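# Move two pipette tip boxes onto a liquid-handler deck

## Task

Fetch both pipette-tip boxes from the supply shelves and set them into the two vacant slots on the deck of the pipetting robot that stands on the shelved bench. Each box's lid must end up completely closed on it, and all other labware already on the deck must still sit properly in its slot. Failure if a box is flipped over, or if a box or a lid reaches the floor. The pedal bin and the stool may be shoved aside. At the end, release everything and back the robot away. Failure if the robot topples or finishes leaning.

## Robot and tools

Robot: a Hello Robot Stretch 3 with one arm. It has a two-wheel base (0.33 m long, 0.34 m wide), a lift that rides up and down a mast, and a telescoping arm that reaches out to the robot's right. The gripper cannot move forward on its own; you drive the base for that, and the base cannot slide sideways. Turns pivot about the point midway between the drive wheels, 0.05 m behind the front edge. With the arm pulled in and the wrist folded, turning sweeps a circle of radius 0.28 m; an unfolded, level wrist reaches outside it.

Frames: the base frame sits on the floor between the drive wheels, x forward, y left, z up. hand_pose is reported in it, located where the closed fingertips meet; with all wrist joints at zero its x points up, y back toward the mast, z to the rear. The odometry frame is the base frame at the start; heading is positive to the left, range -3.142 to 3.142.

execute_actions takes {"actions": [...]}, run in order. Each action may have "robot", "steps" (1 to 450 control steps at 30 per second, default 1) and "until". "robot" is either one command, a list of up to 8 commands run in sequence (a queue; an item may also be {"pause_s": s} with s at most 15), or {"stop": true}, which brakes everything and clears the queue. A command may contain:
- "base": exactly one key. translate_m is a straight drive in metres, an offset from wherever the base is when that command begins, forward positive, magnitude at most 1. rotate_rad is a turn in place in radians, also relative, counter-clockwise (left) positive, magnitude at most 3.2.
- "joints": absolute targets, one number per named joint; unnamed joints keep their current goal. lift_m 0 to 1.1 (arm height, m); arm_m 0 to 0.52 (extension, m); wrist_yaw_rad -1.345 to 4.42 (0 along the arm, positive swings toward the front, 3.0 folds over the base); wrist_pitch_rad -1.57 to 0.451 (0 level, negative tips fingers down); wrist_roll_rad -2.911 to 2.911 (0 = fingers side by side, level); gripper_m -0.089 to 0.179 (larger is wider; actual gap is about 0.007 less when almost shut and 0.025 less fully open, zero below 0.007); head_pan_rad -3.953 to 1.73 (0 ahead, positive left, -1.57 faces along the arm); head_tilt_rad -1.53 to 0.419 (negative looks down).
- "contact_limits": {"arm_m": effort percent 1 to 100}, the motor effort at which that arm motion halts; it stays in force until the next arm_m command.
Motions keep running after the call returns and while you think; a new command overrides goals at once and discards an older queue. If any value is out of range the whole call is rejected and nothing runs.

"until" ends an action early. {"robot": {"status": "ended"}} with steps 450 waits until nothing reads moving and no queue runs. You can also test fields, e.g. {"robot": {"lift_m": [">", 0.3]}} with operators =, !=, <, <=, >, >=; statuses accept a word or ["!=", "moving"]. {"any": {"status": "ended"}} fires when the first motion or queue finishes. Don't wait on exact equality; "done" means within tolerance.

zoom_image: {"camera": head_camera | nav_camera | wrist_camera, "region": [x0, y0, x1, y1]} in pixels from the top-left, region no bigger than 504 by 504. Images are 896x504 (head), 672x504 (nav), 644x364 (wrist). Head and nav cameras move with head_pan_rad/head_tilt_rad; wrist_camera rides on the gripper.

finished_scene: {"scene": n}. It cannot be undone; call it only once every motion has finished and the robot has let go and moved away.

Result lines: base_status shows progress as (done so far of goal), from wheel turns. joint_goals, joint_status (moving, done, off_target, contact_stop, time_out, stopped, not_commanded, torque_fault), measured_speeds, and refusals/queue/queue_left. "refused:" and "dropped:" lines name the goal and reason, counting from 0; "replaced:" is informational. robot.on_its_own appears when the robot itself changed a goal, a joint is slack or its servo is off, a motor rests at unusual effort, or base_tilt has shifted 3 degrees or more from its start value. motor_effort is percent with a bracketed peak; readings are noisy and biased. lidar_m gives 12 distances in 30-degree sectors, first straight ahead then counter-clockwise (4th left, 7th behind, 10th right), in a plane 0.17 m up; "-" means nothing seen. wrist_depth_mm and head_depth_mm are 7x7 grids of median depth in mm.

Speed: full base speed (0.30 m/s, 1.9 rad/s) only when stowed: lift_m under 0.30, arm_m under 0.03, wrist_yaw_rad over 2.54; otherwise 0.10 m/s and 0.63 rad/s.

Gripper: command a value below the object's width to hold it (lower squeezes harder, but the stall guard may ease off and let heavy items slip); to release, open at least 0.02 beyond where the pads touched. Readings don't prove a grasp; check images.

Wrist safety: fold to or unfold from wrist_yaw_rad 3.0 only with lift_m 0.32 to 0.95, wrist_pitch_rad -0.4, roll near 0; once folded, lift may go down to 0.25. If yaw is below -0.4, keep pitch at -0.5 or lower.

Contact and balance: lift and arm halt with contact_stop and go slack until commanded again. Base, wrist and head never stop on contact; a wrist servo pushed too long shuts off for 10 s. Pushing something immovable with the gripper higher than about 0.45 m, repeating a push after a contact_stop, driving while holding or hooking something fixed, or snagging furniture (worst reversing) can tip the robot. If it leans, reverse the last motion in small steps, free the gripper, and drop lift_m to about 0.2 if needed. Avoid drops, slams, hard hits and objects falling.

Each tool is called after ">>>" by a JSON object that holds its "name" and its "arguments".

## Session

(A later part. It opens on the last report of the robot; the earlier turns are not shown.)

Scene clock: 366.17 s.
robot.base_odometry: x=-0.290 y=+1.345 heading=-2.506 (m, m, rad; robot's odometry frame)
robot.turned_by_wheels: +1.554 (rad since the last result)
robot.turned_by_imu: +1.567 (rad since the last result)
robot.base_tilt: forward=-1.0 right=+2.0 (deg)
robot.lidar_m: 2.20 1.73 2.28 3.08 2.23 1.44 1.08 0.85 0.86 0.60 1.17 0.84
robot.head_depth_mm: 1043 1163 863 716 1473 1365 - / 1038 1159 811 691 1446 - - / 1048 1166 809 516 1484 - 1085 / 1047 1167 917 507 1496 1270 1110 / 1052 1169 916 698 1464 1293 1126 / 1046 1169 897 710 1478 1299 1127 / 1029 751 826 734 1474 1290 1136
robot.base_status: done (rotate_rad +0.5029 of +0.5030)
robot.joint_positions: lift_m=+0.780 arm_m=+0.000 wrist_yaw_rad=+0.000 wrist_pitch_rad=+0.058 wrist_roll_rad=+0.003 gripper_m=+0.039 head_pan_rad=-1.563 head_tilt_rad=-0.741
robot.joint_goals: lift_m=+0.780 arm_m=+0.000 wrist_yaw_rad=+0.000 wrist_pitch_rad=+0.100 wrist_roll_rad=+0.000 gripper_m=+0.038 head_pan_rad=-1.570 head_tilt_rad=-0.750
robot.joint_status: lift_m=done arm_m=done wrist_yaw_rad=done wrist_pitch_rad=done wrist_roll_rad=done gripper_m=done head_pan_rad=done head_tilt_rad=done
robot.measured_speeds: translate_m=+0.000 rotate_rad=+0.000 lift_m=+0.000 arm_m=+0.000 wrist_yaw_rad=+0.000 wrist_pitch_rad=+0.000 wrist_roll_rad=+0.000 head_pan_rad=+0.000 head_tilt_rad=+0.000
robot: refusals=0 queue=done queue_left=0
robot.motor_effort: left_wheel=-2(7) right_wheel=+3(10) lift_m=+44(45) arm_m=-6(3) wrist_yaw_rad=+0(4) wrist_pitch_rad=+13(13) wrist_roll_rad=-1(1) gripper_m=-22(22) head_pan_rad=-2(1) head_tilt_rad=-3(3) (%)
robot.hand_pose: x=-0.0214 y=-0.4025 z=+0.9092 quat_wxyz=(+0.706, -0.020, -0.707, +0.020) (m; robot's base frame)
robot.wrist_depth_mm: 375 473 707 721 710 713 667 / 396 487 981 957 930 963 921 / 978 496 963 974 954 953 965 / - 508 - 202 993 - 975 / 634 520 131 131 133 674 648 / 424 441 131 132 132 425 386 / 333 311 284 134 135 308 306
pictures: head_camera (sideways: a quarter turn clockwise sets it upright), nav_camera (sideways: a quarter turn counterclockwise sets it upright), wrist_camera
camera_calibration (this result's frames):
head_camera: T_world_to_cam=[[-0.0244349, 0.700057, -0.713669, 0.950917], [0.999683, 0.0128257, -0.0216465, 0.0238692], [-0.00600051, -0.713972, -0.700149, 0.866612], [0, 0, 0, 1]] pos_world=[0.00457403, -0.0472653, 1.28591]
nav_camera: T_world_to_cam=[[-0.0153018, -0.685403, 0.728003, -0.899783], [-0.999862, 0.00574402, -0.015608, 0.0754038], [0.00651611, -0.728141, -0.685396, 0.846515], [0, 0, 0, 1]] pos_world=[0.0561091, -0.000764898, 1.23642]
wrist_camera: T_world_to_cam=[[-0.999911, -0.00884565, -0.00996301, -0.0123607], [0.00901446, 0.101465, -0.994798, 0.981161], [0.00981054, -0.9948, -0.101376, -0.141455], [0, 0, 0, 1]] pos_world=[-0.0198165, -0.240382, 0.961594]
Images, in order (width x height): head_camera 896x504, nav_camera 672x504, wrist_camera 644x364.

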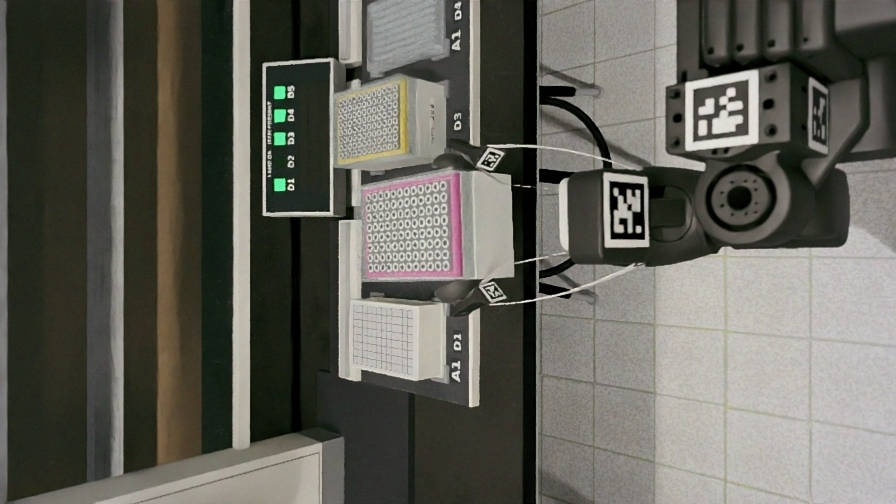

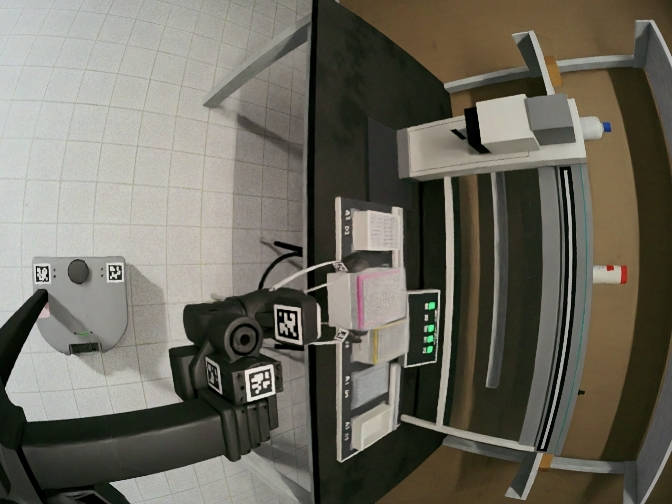

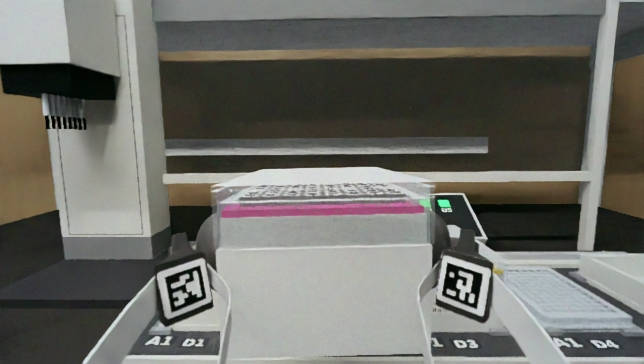

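>>> {"name": "execute_actions", "arguments": {"actions": [{"robot":[{"joints":{"arm_m":0.174}},{"joints":{"lift_m":0.70}}],"steps":450,"until":{"robot":{"status":"ended"}}}]}}

>>> {"name": "zoom_image", "arguments": {"camera": "head_camera", "region": [300, 140, 500, 340]}}

Scene clock: 376.40 s.
robot.base_odometry: x=-0.290 y=+1.345 heading=-2.506 (m, m, rad; robot's odometry frame)
robot.turned_by_wheels: +0.000 (rad since the last result)
robot.turned_by_imu: +0.001 (rad since the last result)
robot.base_tilt: forward=-1.1 right=+1.9 (deg)
robot.lidar_m: 2.20 1.73 2.28 3.09 2.23 1.44 1.09 0.85 0.86 0.60 1.17 0.84
robot.head_depth_mm: 1048 1153 861 712 1430 1317 - / 1048 1162 809 691 - 1271 1132 / 1045 1154 808 696 - 1279 1132 / 1050 1161 919 686 1481 1296 1133 / 1044 1168 914 698 1465 1290 1125 / 1048 1171 892 711 1473 1288 1128 / 1028 749 825 731 1481 1291 1141
robot.base_status: done (rotate_rad +0.5029 of +0.5030)
robot.joint_positions: lift_m=+0.700 arm_m=+0.174 wrist_yaw_rad=+0.000 wrist_pitch_rad=+0.058 wrist_roll_rad=+0.003 gripper_m=+0.039 head_pan_rad=-1.563 head_tilt_rad=-0.741
robot.joint_goals: lift_m=+0.700 arm_m=+0.174 wrist_yaw_rad=+0.000 wrist_pitch_rad=+0.100 wrist_roll_rad=+0.000 gripper_m=+0.038 head_pan_rad=-1.570 head_tilt_rad=-0.750
robot.joint_status: lift_m=done arm_m=done wrist_yaw_rad=done wrist_pitch_rad=done wrist_roll_rad=done gripper_m=done head_pan_rad=done head_tilt_rad=done
robot.measured_speeds: translate_m=+0.000 rotate_rad=+0.000 lift_m=+0.000 arm_m=+0.000 wrist_yaw_rad=+0.000 wrist_pitch_rad=+0.000 wrist_roll_rad=+0.000 head_pan_rad=+0.000 head_tilt_rad=+0.000
robot: refusals=0 queue=done queue_left=0
robot.motor_effort: left_wheel=-2(2) right_wheel=+3(3) lift_m=+32(45) arm_m=+5(4) wrist_yaw_rad=+0(0) wrist_pitch_rad=+12(13) wrist_roll_rad=-1(1) gripper_m=-21(22) head_pan_rad=-2(2) head_tilt_rad=-4(3) (%)
robot.hand_pose: x=-0.0214 y=-0.5758 z=+0.8296 quat_wxyz=(+0.706, -0.020, -0.707, +0.020) (m; robot's base frame)
robot.wrist_depth_mm: 334 789 787 775 769 762 778 / 337 803 774 790 809 780 786 / 328 804 731 728 361 362 787 / 336 834 822 203 319 316 812 / 335 227 132 132 133 165 140 / 147 153 131 132 133 134 130 / 138 154 161 134 135 159 132
pictures: head_camera (sideways: a quarter turn clockwise sets it upright), nav_camera (sideways: a quarter turn counterclockwise sets it upright), wrist_camera
camera_calibration (this result's frames):
head_camera: T_world_to_cam=[[-0.0244349, 0.70006, -0.713666, 0.950913], [0.999683, 0.0128258, -0.0216465, 0.0238692], [-0.00600054, -0.713969, -0.700152, 0.866616], [0, 0, 0, 1]] pos_world=[0.00457403, -0.0472653, 1.28591]
nav_camera: T_world_to_cam=[[-0.0153017, -0.685406, 0.728, -0.89978], [-0.999862, 0.00574409, -0.0156079, 0.0754037], [0.00651609, -0.728138, -0.685399, 0.84652], [0, 0, 0, 1]] pos_world=[0.0561091, -0.000764617, 1.23642]
wrist_camera: T_world_to_cam=[[-0.999911, -0.00883577, -0.00996217, -0.0146838], [0.00901563, 0.101363, -0.994809, 0.919586], [0.00979969, -0.99481, -0.101274, -0.322004], [0, 0, 0, 1]] pos_world=[-0.0198176, -0.413675, 0.882055]
Images, in order (width x height): head_camera 896x504, nav_camera 672x504, wrist_camera 644x364.

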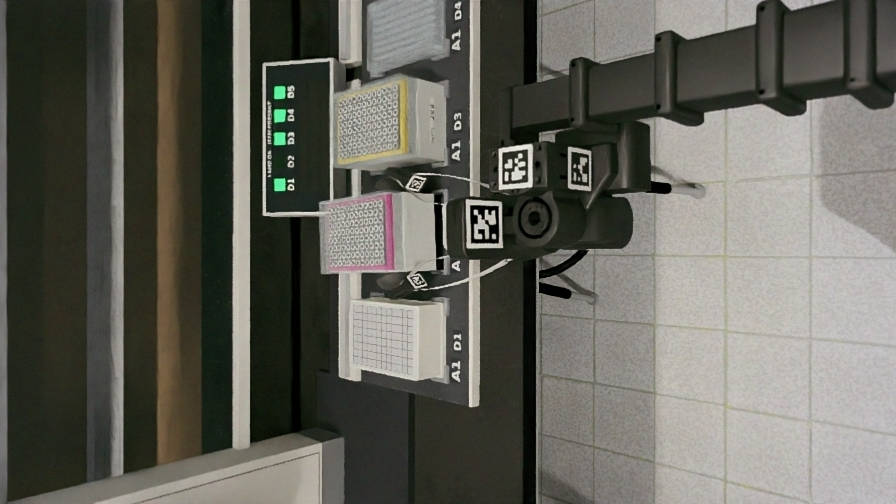

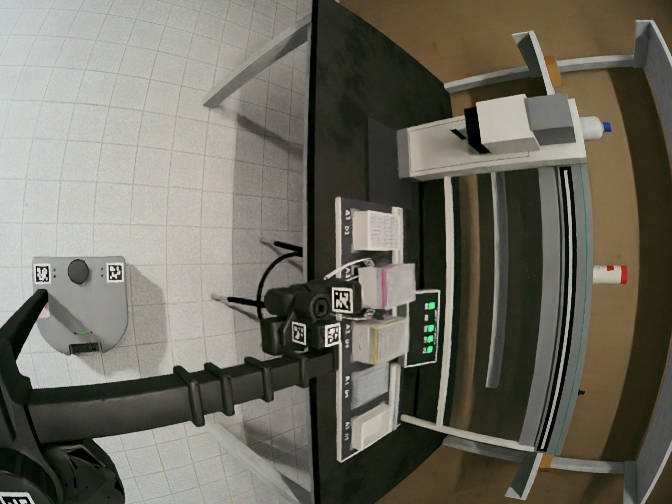

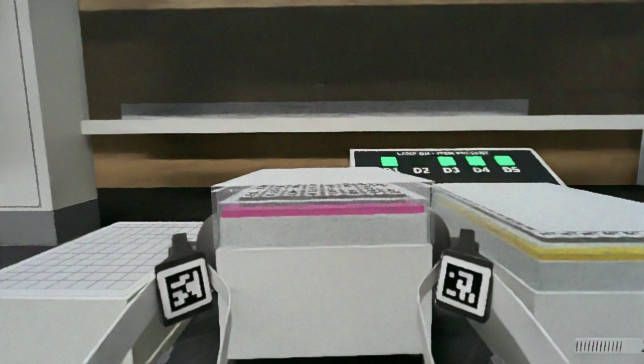

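Region (300, 140, 500, 340) of head_camera's 896x504 image, scaled by 2.520, with more detail than that image has.

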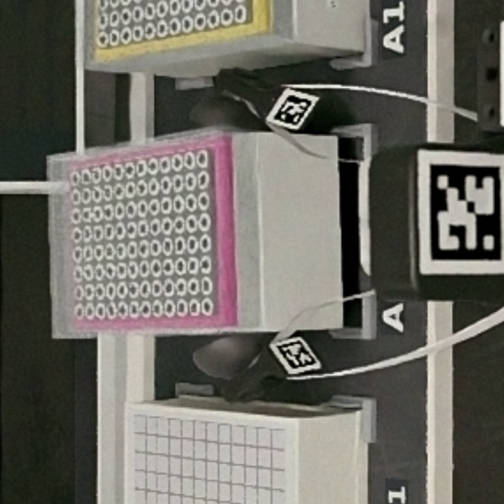

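>>> {"name": "execute_actions", "arguments": {"actions": [{"robot":[{"base":{"translate_m":0.003},"joints":{"wrist_yaw_rad":-0.017}},{"joints":{"lift_m":0.688}}],"steps":450,"until":{"robot":{"status":"ended"}}},{"steps":10}]}}

>>> {"name": "zoom_image", "arguments": {"camera": "head_camera", "region": [300, 140, 500, 340]}}

Scene clock: 385.63 s.
robot.base_odometry: x=-0.292 y=+1.343 heading=-2.506 (m, m, rad; robot's odometry frame)
robot.turned_by_wheels: +0.000 (rad since the last result)
robot.turned_by_imu: +0.001 (rad since the last result)
robot.base_tilt: forward=-1.0 right=+1.9 (deg)
robot.lidar_m: 2.20 1.73 2.28 3.10 2.24 1.45 1.08 0.85 0.86 0.60 1.17 0.84
robot.head_depth_mm: 1043 1170 862 712 1470 1300 - / 1045 1168 808 691 - 1267 1127 / 1043 1176 807 695 - 1284 1135 / 1041 1166 914 695 1450 1285 1127 / 1048 1166 916 697 1473 1295 1128 / 1047 1165 894 714 1475 1302 1130 / 1027 749 822 730 1471 1291 1125
robot.base_status: done (translate_m +0.0030 of +0.0030)
robot.joint_positions: lift_m=+0.688 arm_m=+0.174 wrist_yaw_rad=-0.015 wrist_pitch_rad=+0.065 wrist_roll_rad=+0.003 gripper_m=+0.039 head_pan_rad=-1.563 head_tilt_rad=-0.741
robot.joint_goals: lift_m=+0.688 arm_m=+0.174 wrist_yaw_rad=-0.017 wrist_pitch_rad=+0.100 wrist_roll_rad=+0.000 gripper_m=+0.038 head_pan_rad=-1.570 head_tilt_rad=-0.750
robot.joint_status: lift_m=done arm_m=done wrist_yaw_rad=done wrist_pitch_rad=done wrist_roll_rad=done gripper_m=done head_pan_rad=done head_tilt_rad=done
robot.measured_speeds: translate_m=+0.000 rotate_rad=+0.000 lift_m=+0.000 arm_m=+0.000 wrist_yaw_rad=+0.000 wrist_pitch_rad=+0.000 wrist_roll_rad=+0.000 head_pan_rad=+0.000 head_tilt_rad=+0.000
robot: refusals=0 queue=done queue_left=0
robot.motor_effort: left_wheel=-2(4) right_wheel=+4(9) lift_m=+31(32) arm_m=+5(5) wrist_yaw_rad=-2(1) wrist_pitch_rad=+11(13) wrist_roll_rad=-1(1) gripper_m=-21(21) head_pan_rad=-2(2) head_tilt_rad=-3(4) (%)
robot.hand_pose: x=-0.0254 y=-0.5759 z=+0.8195 quat_wxyz=(+0.706, -0.028, -0.707, +0.017) (m; robot's base frame)
robot.wrist_depth_mm: 347 764 756 788 773 773 776 / 347 788 805 789 798 786 783 / 344 815 804 815 360 360 815 / 335 799 830 185 310 229 745 / 328 193 131 131 132 152 131 / 135 135 131 132 132 132 131 / 136 146 146 135 136 150 133
pictures: head_camera (sideways: a quarter turn clockwise sets it upright), nav_camera (sideways: a quarter turn counterclockwise sets it upright), wrist_camera
camera_calibration (this result's frames):
head_camera: T_world_to_cam=[[-0.0244349, 0.70006, -0.713666, 0.950913], [0.999683, 0.0128258, -0.0216465, 0.0238692], [-0.00600054, -0.713969, -0.700152, 0.866616], [0, 0, 0, 1]] pos_world=[0.00457403, -0.0472653, 1.28591]
nav_camera: T_world_to_cam=[[-0.0153017, -0.685406, 0.728, -0.89978], [-0.999862, 0.00574408, -0.0156079, 0.0754037], [0.00651609, -0.728138, -0.685399, 0.846519], [0, 0, 0, 1]] pos_world=[0.0561091, -0.000764632, 1.23642]
wrist_camera: T_world_to_cam=[[-0.99993, 0.0065138, -0.00990456, -0.00996087], [0.0104744, 0.0942256, -0.995496, 0.905994], [-0.0055512, -0.99553, -0.0942872, -0.329553], [0, 0, 0, 1]] pos_world=[-0.0212794, -0.413382, 0.870742]
Images, in order (width x height): head_camera 896x504, nav_camera 672x504, wrist_camera 644x364.

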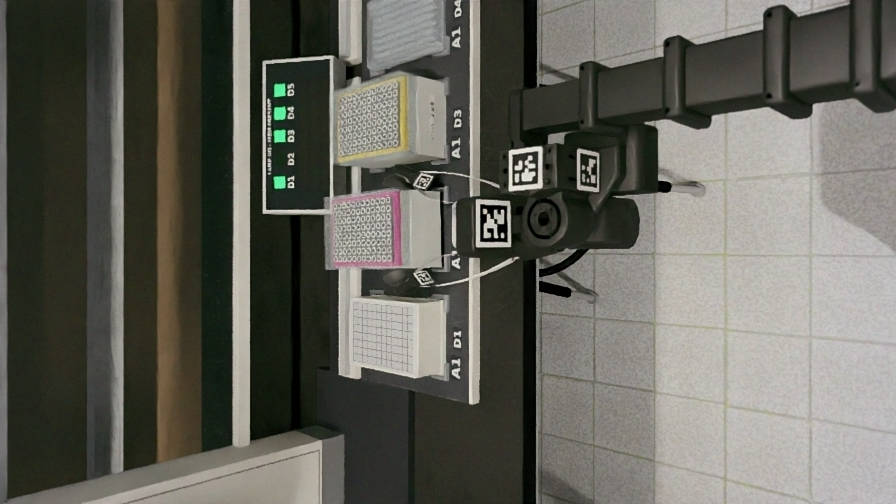

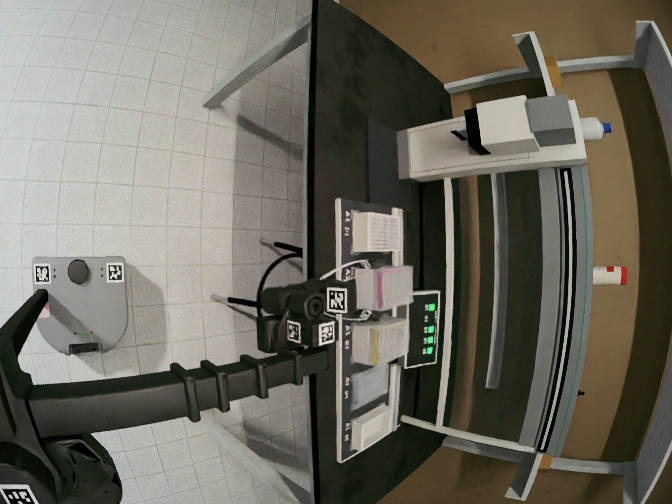

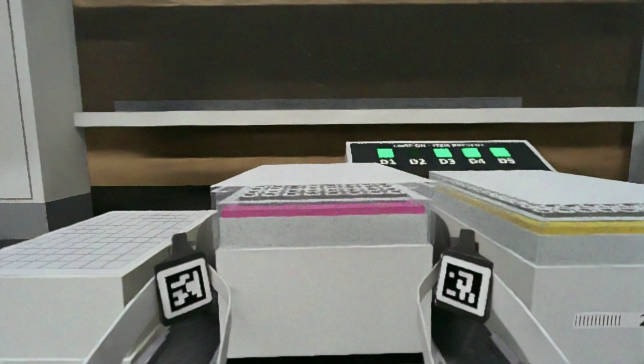

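Region (300, 140, 500, 340) of head_camera's 896x504 image, scaled by 2.520, with more detail than that image has.

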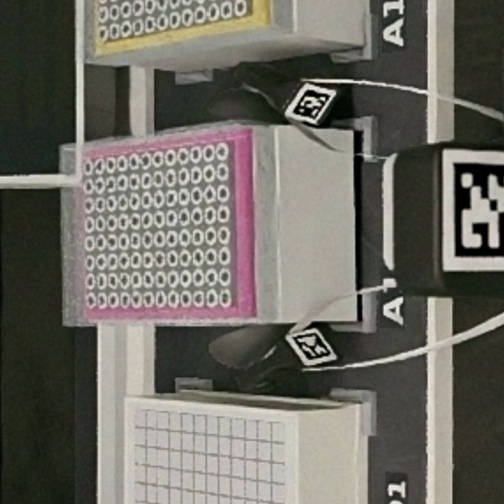

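>>> {"name": "execute_actions", "arguments": {"actions": [{"robot":[{"joints":{"lift_m":0.681}},{"joints":{"arm_m":0.170},"contact_limits":{"arm_m":15}}],"steps":450,"until":{"robot":{"status":"ended"}}},{"steps":10}]}}

>>> {"name": "zoom_image", "arguments": {"camera": "head_camera", "region": [300, 140, 500, 340]}}

Scene clock: 390.63 s.
robot.base_odometry: x=-0.292 y=+1.343 heading=-2.506 (m, m, rad; robot's odometry frame)
robot.turned_by_wheels: +0.000 (rad since the last result)
robot.turned_by_imu: +0.001 (rad since the last result)
robot.base_tilt: forward=-1.1 right=+1.9 (deg)
robot.lidar_m: 2.20 1.73 2.27 3.10 2.23 1.45 1.09 0.85 0.86 0.60 1.17 0.84
robot.head_depth_mm: 1042 1169 861 713 1461 1308 - / 1048 1167 809 692 - 1263 1135 / 1046 1169 808 690 - 1292 1128 / 1041 1170 913 695 1451 1288 1132 / 1046 1159 918 694 1455 1293 1128 / 1045 1172 892 709 1462 1291 1136 / 1029 748 828 732 1479 1299 1136
robot.base_status: done (translate_m +0.0030 of +0.0030)
robot.joint_positions: lift_m=+0.681 arm_m=+0.171 wrist_yaw_rad=-0.020 wrist_pitch_rad=+0.072 wrist_roll_rad=+0.002 gripper_m=+0.039 head_pan_rad=-1.563 head_tilt_rad=-0.741
robot.joint_goals: lift_m=+0.681 arm_m=+0.170 wrist_yaw_rad=-0.017 wrist_pitch_rad=+0.100 wrist_roll_rad=+0.000 gripper_m=+0.038 head_pan_rad=-1.570 head_tilt_rad=-0.750
robot.joint_status: lift_m=done arm_m=done wrist_yaw_rad=done wrist_pitch_rad=done wrist_roll_rad=done gripper_m=done head_pan_rad=done head_tilt_rad=done
robot.measured_speeds: translate_m=+0.000 rotate_rad=+0.000 lift_m=+0.000 arm_m=+0.000 wrist_yaw_rad=+0.000 wrist_pitch_rad=+0.000 wrist_roll_rad=+0.000 head_pan_rad=+0.000 head_tilt_rad=+0.000
robot: refusals=0 queue=done queue_left=0
robot.motor_effort: left_wheel=-3(3) right_wheel=+4(4) lift_m=+31(33) arm_m=-10(7) wrist_yaw_rad=+1(2) wrist_pitch_rad=+9(11) wrist_roll_rad=-1(1) gripper_m=-22(22) head_pan_rad=-1(2) head_tilt_rad=-3(3) (%)
robot.contact_limits: arm_m 15 (drawing in: default 32, maximum 52; extending or still: default 43, maximum 70)
robot.hand_pose: x=-0.0265 y=-0.5728 z=+0.8143 quat_wxyz=(+0.706, -0.032, -0.707, +0.018) (m; robot's base frame)
robot.wrist_depth_mm: 347 780 772 795 791 792 819 / 346 789 797 795 804 786 788 / 336 817 839 370 366 363 812 / 334 831 839 172 293 196 760 / 187 175 130 130 131 147 133 / 136 137 132 132 133 135 134 / 137 141 136 136 136 143 137
pictures: head_camera (sideways: a quarter turn clockwise sets it upright), nav_camera (sideways: a quarter turn counterclockwise sets it upright), wrist_camera
camera_calibration (this result's frames):
head_camera: T_world_to_cam=[[-0.0244356, 0.700141, -0.713587, 0.95081], [0.999683, 0.0128283, -0.0216459, 0.0238684], [-0.00600104, -0.71389, -0.700232, 0.866721], [0, 0, 0, 1]] pos_world=[0.00457402, -0.0472634, 1.28591]
nav_camera: T_world_to_cam=[[-0.015301, -0.685488, 0.727923, -0.899679], [-0.999862, 0.00574573, -0.0156065, 0.0754018], [0.0065156, -0.728061, -0.685482, 0.846626], [0, 0, 0, 1]] pos_world=[0.056109, -0.000757228, 1.23642]
wrist_camera: T_world_to_cam=[[-0.999897, 0.0109171, -0.00932657, -0.00912172], [0.0102426, 0.0871077, -0.996146, 0.897024], [-0.0100626, -0.996139, -0.0872105, -0.333236], [0, 0, 0, 1]] pos_world=[-0.0216619, -0.409988, 0.86442]
Images, in order (width x height): head_camera 896x504, nav_camera 672x504, wrist_camera 644x364.

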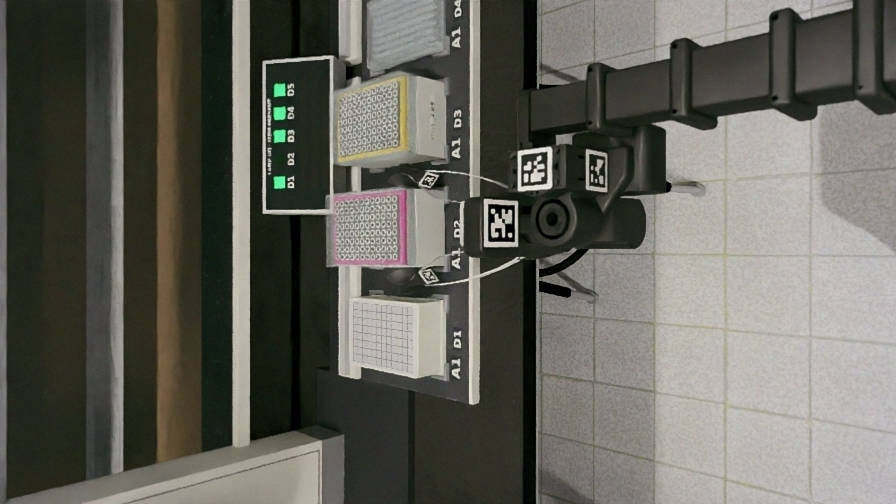

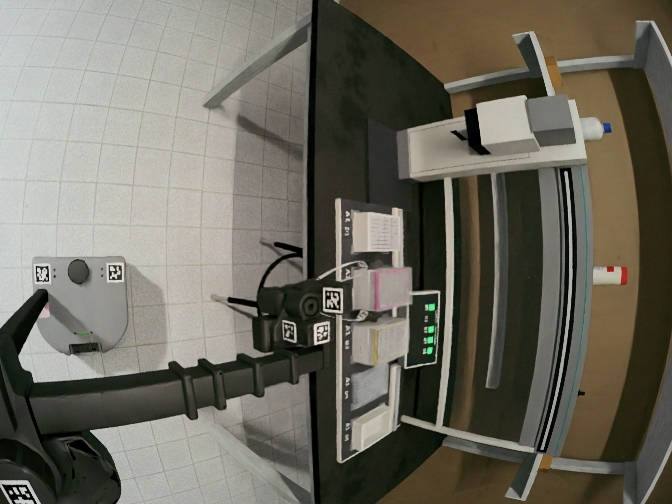

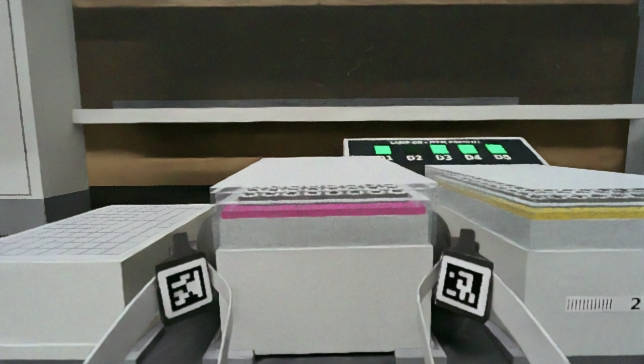

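Region (300, 140, 500, 340) of head_camera's 896x504 image, scaled by 2.520, with more detail than that image has.

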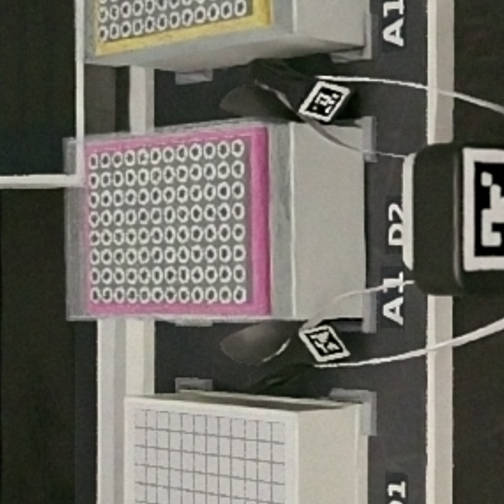

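Front is against the front locators. Release.

>>> {"name": "execute_actions", "arguments": {"actions": [{"robot":{"joints":{"gripper_m":0.11}},"steps":150,"until":{"robot":{"status":"ended"}}},{"steps":10}]}}

Scene clock: 394.07 s.
robot.base_odometry: x=-0.292 y=+1.343 heading=-2.506 (m, m, rad; robot's odometry frame)
robot.turned_by_wheels: +0.000 (rad since the last result)
robot.turned_by_imu: +0.000 (rad since the last result)
robot.base_tilt: forward=-1.1 right=+1.9 (deg)
robot.lidar_m: 2.20 1.73 2.27 3.09 2.24 1.44 1.09 0.85 0.86 0.60 1.17 0.84
robot.head_depth_mm: 1046 1160 865 713 1471 1307 - / 1052 1162 809 692 - 1269 1132 / 1045 1164 810 692 - 1289 1130 / 1044 1167 915 691 1438 1294 1130 / 1045 1158 913 693 1456 1290 1130 / 1045 1162 895 709 1471 1292 1128 / 1029 749 828 731 1464 1291 1121
robot.base_status: done (translate_m +0.0030 of +0.0030)
robot.joint_positions: lift_m=+0.681 arm_m=+0.170 wrist_yaw_rad=-0.019 wrist_pitch_rad=+0.074 wrist_roll_rad=+0.002 gripper_m=+0.110 head_pan_rad=-1.563 head_tilt_rad=-0.741
robot.joint_goals: lift_m=+0.681 arm_m=+0.170 wrist_yaw_rad=-0.017 wrist_pitch_rad=+0.100 wrist_roll_rad=+0.000 gripper_m=+0.110 head_pan_rad=-1.570 head_tilt_rad=-0.750
robot.joint_status: lift_m=done arm_m=done wrist_yaw_rad=done wrist_pitch_rad=done wrist_roll_rad=done gripper_m=done head_pan_rad=done head_tilt_rad=done
robot.measured_speeds: translate_m=+0.000 rotate_rad=+0.000 lift_m=+0.000 arm_m=+0.000 wrist_yaw_rad=+0.000 wrist_pitch_rad=+0.000 wrist_roll_rad=+0.000 head_pan_rad=+0.000 head_tilt_rad=+0.000
robot: refusals=0 queue=done queue_left=0
robot.motor_effort: left_wheel=-2(3) right_wheel=+5(5) lift_m=+31(32) arm_m=-6(9) wrist_yaw_rad=+1(2) wrist_pitch_rad=+8(9) wrist_roll_rad=-1(1) gripper_m=+0(87) head_pan_rad=-1(1) head_tilt_rad=-4(2) (%)
robot.contact_limits: arm_m 15 (drawing in: default 32, maximum 52; extending or still: default 43, maximum 70)
robot.hand_pose: x=-0.0263 y=-0.5726 z=+0.8149 quat_wxyz=(+0.706, -0.033, -0.707, +0.019) (m; robot's base frame)
robot.wrist_depth_mm: 345 797 790 793 788 791 780 / 345 804 809 799 817 785 796 / 338 803 836 366 365 364 803 / 336 831 828 212 305 204 734 / 201 178 134 133 134 145 133 / 136 136 134 134 134 134 134 / 139 144 138 137 137 144 136
pictures: head_camera (sideways: a quarter turn clockwise sets it upright), nav_camera (sideways: a quarter turn counterclockwise sets it upright), wrist_camera
camera_calibration (this result's frames):
head_camera: T_world_to_cam=[[-0.0244354, 0.700141, -0.713587, 0.95081], [0.999683, 0.0128281, -0.0216459, 0.0238684], [-0.00600121, -0.71389, -0.700232, 0.866721], [0, 0, 0, 1]] pos_world=[0.00457401, -0.0472634, 1.28591]
nav_camera: T_world_to_cam=[[-0.0153012, -0.685488, 0.727923, -0.899679], [-0.999862, 0.00574597, -0.0156065, 0.0754018], [0.00651542, -0.728061, -0.685482, 0.846626], [0, 0, 0, 1]] pos_world=[0.056109, -0.000757232, 1.23642]
wrist_camera: T_world_to_cam=[[-0.999908, 0.00991245, -0.00930195, -0.00946107], [0.0101093, 0.0847821, -0.996348, 0.896435], [-0.00908761, -0.99635, -0.0848745, -0.334992], [0, 0, 0, 1]] pos_world=[-0.0215668, -0.409677, 0.864641]
Images, in order (width x height): head_camera 896x504, nav_camera 672x504, wrist_camera 644x364.

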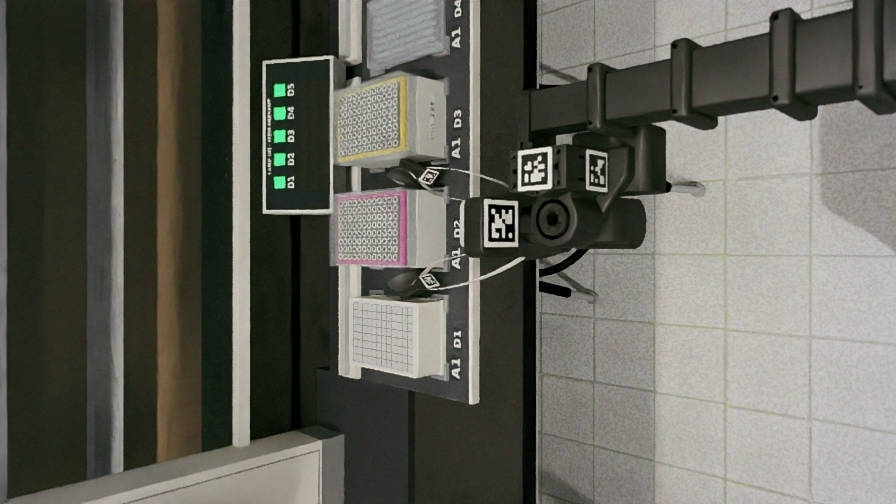

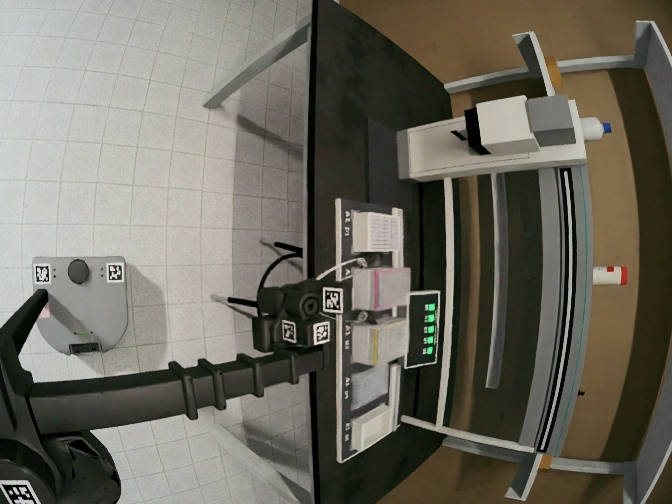

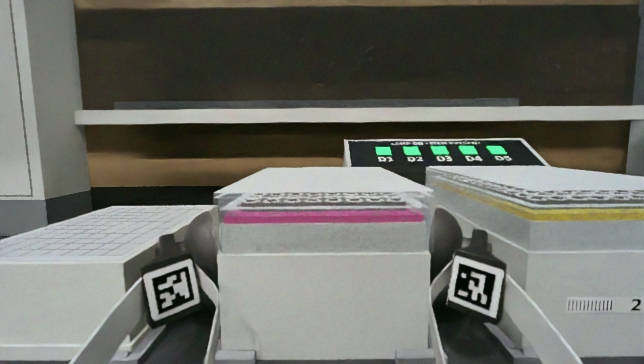

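All lamps on. Retract.

>>> {"name": "execute_actions", "arguments": {"actions": [{"robot":[{"joints":{"arm_m":0.0}}],"steps":300,"until":{"robot":{"status":"ended"}}},{"steps":5}]}}

Scene clock: 400.57 s.
robot.base_odometry: x=-0.292 y=+1.343 heading=-2.506 (m, m, rad; robot's odometry frame)
robot.turned_by_wheels: +0.000 (rad since the last result)
robot.turned_by_imu: +0.001 (rad since the last result)
robot.base_tilt: forward=-1.1 right=+1.9 (deg)
robot.lidar_m: 2.20 1.73 2.28 3.08 2.24 1.45 1.08 0.85 0.86 0.60 1.17 0.83
robot.head_depth_mm: 1044 1162 862 716 1479 1294 - / 1047 1167 809 692 1450 1313 - / 1044 1153 806 697 1422 1281 - / 1044 1165 915 695 1448 1282 1130 / 1050 1163 919 695 1472 1285 1125 / 1044 1162 895 710 1482 1289 1131 / 1027 750 829 729 1462 1290 1128
robot.base_status: done (translate_m +0.0030 of +0.0030)
robot.joint_positions: lift_m=+0.681 arm_m=+0.000 wrist_yaw_rad=-0.017 wrist_pitch_rad=+0.075 wrist_roll_rad=+0.002 gripper_m=+0.110 head_pan_rad=-1.563 head_tilt_rad=-0.741
robot.joint_goals: lift_m=+0.681 arm_m=+0.000 wrist_yaw_rad=-0.017 wrist_pitch_rad=+0.100 wrist_roll_rad=+0.000 gripper_m=+0.110 head_pan_rad=-1.570 head_tilt_rad=-0.750
robot.joint_status: lift_m=done arm_m=done wrist_yaw_rad=done wrist_pitch_rad=done wrist_roll_rad=done gripper_m=done head_pan_rad=done head_tilt_rad=done
robot.measured_speeds: translate_m=+0.000 rotate_rad=+0.000 lift_m=+0.000 arm_m=+0.000 wrist_yaw_rad=+0.000 wrist_pitch_rad=+0.000 wrist_roll_rad=+0.000 head_pan_rad=+0.000 head_tilt_rad=+0.000
robot: refusals=0 queue=done queue_left=0
robot.motor_effort: left_wheel=-2(2) right_wheel=+5(4) lift_m=+31(31) arm_m=-6(5) wrist_yaw_rad=+0(1) wrist_pitch_rad=+7(8) wrist_roll_rad=-1(1) gripper_m=+0(0) head_pan_rad=-2(3) head_tilt_rad=-4(3) (%)
robot.hand_pose: x=-0.0259 y=-0.4026 z=+0.8152 quat_wxyz=(+0.706, -0.032, -0.707, +0.020) (m; robot's base frame)
robot.wrist_depth_mm: 412 491 922 946 953 942 870 / 484 496 965 967 956 951 940 / 483 491 956 876 866 952 - / 495 505 476 304 346 495 808 / 372 309 306 303 303 303 321 / 243 260 239 239 239 245 235 / 211 254 209 212 211 252 210
pictures: head_camera (sideways: a quarter turn clockwise sets it upright), nav_camera (sideways: a quarter turn counterclockwise sets it upright), wrist_camera
camera_calibration (this result's frames):
head_camera: T_world_to_cam=[[-0.0244357, 0.700141, -0.713587, 0.95081], [0.999683, 0.0128285, -0.0216459, 0.0238684], [-0.00600096, -0.71389, -0.700232, 0.866721], [0, 0, 0, 1]] pos_world=[0.00457403, -0.0472634, 1.28591]
nav_camera: T_world_to_cam=[[-0.015301, -0.685488, 0.727923, -0.899679], [-0.999862, 0.00574561, -0.0156065, 0.0754018], [0.00651568, -0.728061, -0.685482, 0.846626], [0, 0, 0, 1]] pos_world=[0.056109, -0.000757218, 1.23642]
wrist_camera: T_world_to_cam=[[-0.99992, 0.00857269, -0.0092922, -0.0113492], [0.00997753, 0.08371, -0.99644, 0.881938], [-0.00776432, -0.996453, -0.0837889, -0.166484], [0, 0, 0, 1]] pos_world=[-0.0214405, -0.239623, 0.864744]
Images, in order (width x height): head_camera 896x504, nav_camera 672x504, wrist_camera 644x364.

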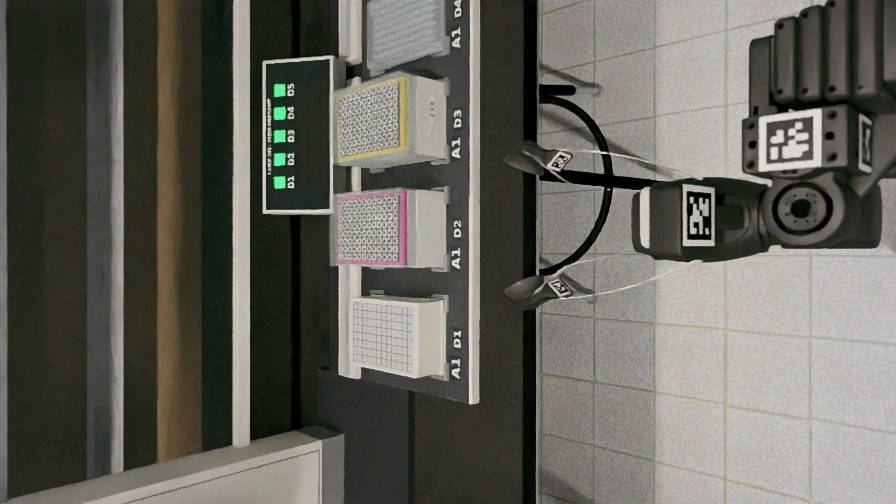

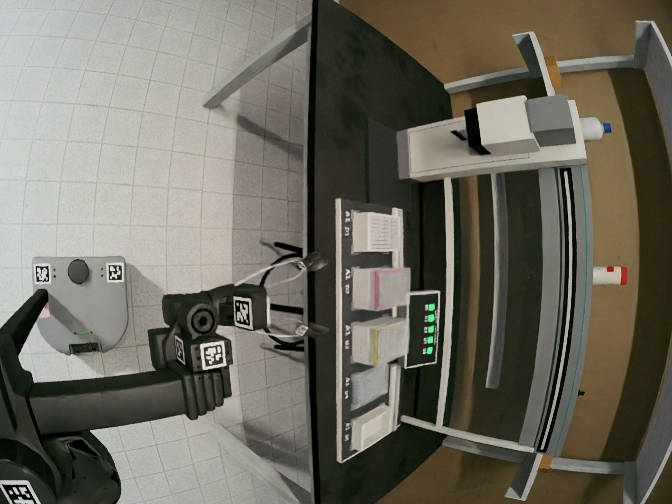

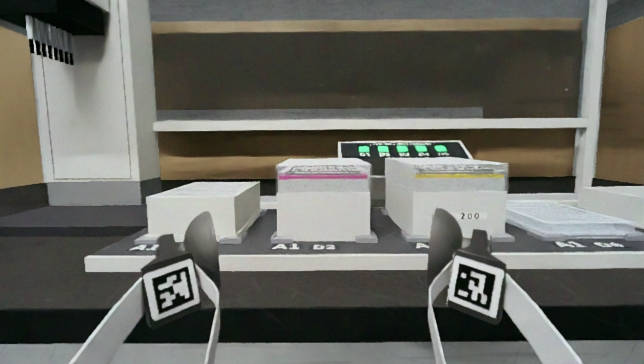

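>>> {"name": "execute_actions", "arguments": {"actions": [{"robot":{"joints":{"wrist_yaw_rad":1.5}},"steps":200,"until":{"robot":{"status":"ended"}}}]}}

>>> {"name": "finished_scene", "arguments": {"scene": 1}}

Scene clock: 405.13 s.
robot.base_odometry: x=-0.292 y=+1.343 heading=-2.506 (m, m, rad; robot's odometry frame)
robot.turned_by_wheels: +0.000 (rad since the last result)
robot.turned_by_imu: +0.001 (rad since the last result)
robot.base_tilt: forward=-0.8 right=+1.9 (deg)
robot.lidar_m: 2.20 1.72 2.28 3.10 2.23 1.44 1.08 0.85 0.86 0.60 1.17 0.83
robot.head_depth_mm: 1046 1159 862 713 1470 1280 - / 1041 1161 807 691 1443 1316 - / 1045 1166 811 695 1444 1320 - / 1050 1173 915 693 1437 1319 1123 / 1048 1167 918 696 1463 1286 - / 1052 1163 898 710 1492 1294 - / 1033 754 824 731 1476 1294 1135
robot.base_status: done (translate_m +0.0030 of +0.0030)
robot.joint_positions: lift_m=+0.681 arm_m=+0.000 wrist_yaw_rad=+1.498 wrist_pitch_rad=+0.075 wrist_roll_rad=+0.002 gripper_m=+0.110 head_pan_rad=-1.563 head_tilt_rad=-0.741
robot.joint_goals: lift_m=+0.681 arm_m=+0.000 wrist_yaw_rad=+1.500 wrist_pitch_rad=+0.100 wrist_roll_rad=+0.000 gripper_m=+0.110 head_pan_rad=-1.570 head_tilt_rad=-0.750
robot.joint_status: lift_m=done arm_m=done wrist_yaw_rad=done wrist_pitch_rad=done wrist_roll_rad=done gripper_m=done head_pan_rad=done head_tilt_rad=done
robot.measured_speeds: translate_m=+0.000 rotate_rad=+0.000 lift_m=+0.000 arm_m=+0.000 wrist_yaw_rad=+0.000 wrist_pitch_rad=+0.000 wrist_roll_rad=+0.000 head_pan_rad=+0.000 head_tilt_rad=+0.000
robot: refusals=0 queue=done queue_left=0
robot.motor_effort: left_wheel=-2(2) right_wheel=+4(4) lift_m=+32(32) arm_m=-5(6) wrist_yaw_rad=+1(1) wrist_pitch_rad=+8(7) wrist_roll_rad=-1(1) gripper_m=+0(0) head_pan_rad=-3(2) head_tilt_rad=-3(3) (%)
robot.hand_pose: x=+0.2353 y=-0.1640 z=+0.8152 quat_wxyz=(+0.499, +0.462, -0.536, +0.500) (m; robot's base frame)
robot.wrist_depth_mm: - - - - - - - / - - - - - - - / - - - - - - - / - - - - - - - / - - - - - 492 364 / - - - - - - 374 / - - - - - 673 -
pictures: head_camera (sideways: a quarter turn clockwise sets it upright), nav_camera (sideways: a quarter turn counterclockwise sets it upright), wrist_camera
camera_calibration (this result's frames):
head_camera: T_world_to_cam=[[-0.0244355, 0.700141, -0.713587, 0.95081], [0.999683, 0.0128282, -0.0216459, 0.0238684], [-0.00600113, -0.71389, -0.700232, 0.866721], [0, 0, 0, 1]] pos_world=[0.00457402, -0.0472634, 1.28591]
nav_camera: T_world_to_cam=[[-0.0153011, -0.685488, 0.727923, -0.899679], [-0.999862, 0.00574585, -0.0156065, 0.0754018], [0.00651551, -0.728061, -0.685482, 0.846626], [0, 0, 0, 1]] pos_world=[0.056109, -0.00075723, 1.23642]
wrist_camera: T_world_to_cam=[[-0.0636592, -0.997928, -0.00929185, -0.137553], [-0.0830329, 0.0145748, -0.99644, 0.869903], [0.994511, -0.0626611, -0.0837887, -0.00936195], [0, 0, 0, 1]] pos_world=[0.0727846, -0.150533, 0.864744]
Images, in order (width x height): head_camera 896x504, nav_camera 672x504, wrist_camera 644x364.

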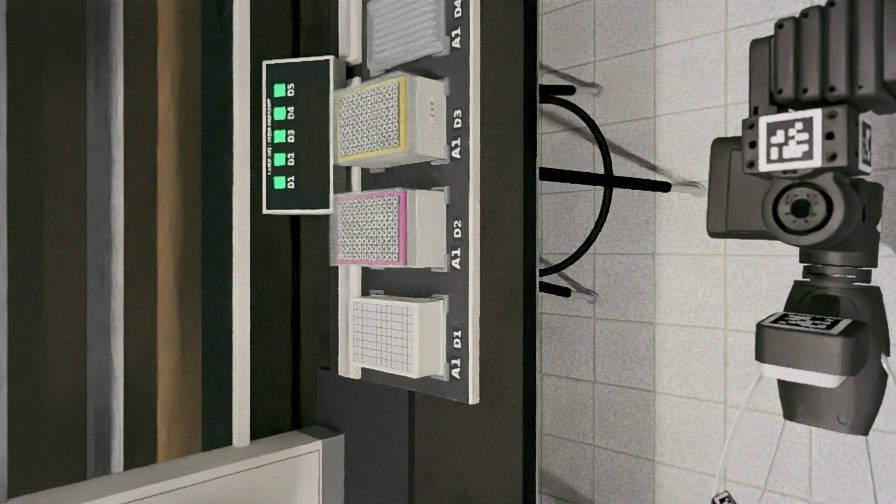

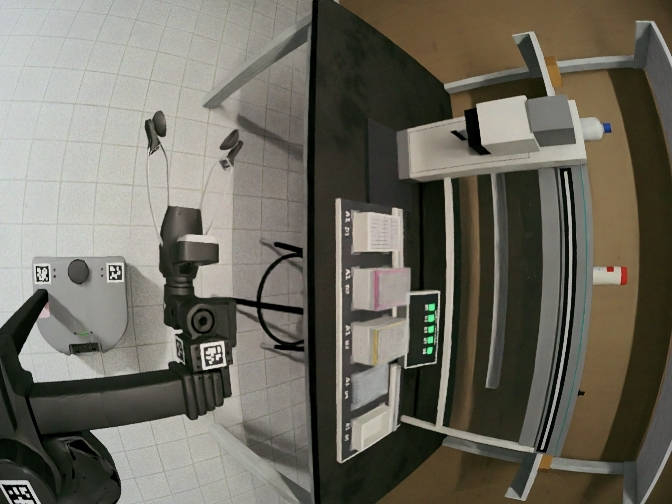

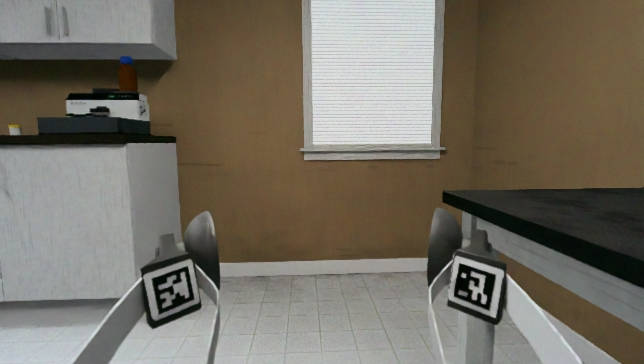

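The scene is finished: the task was done.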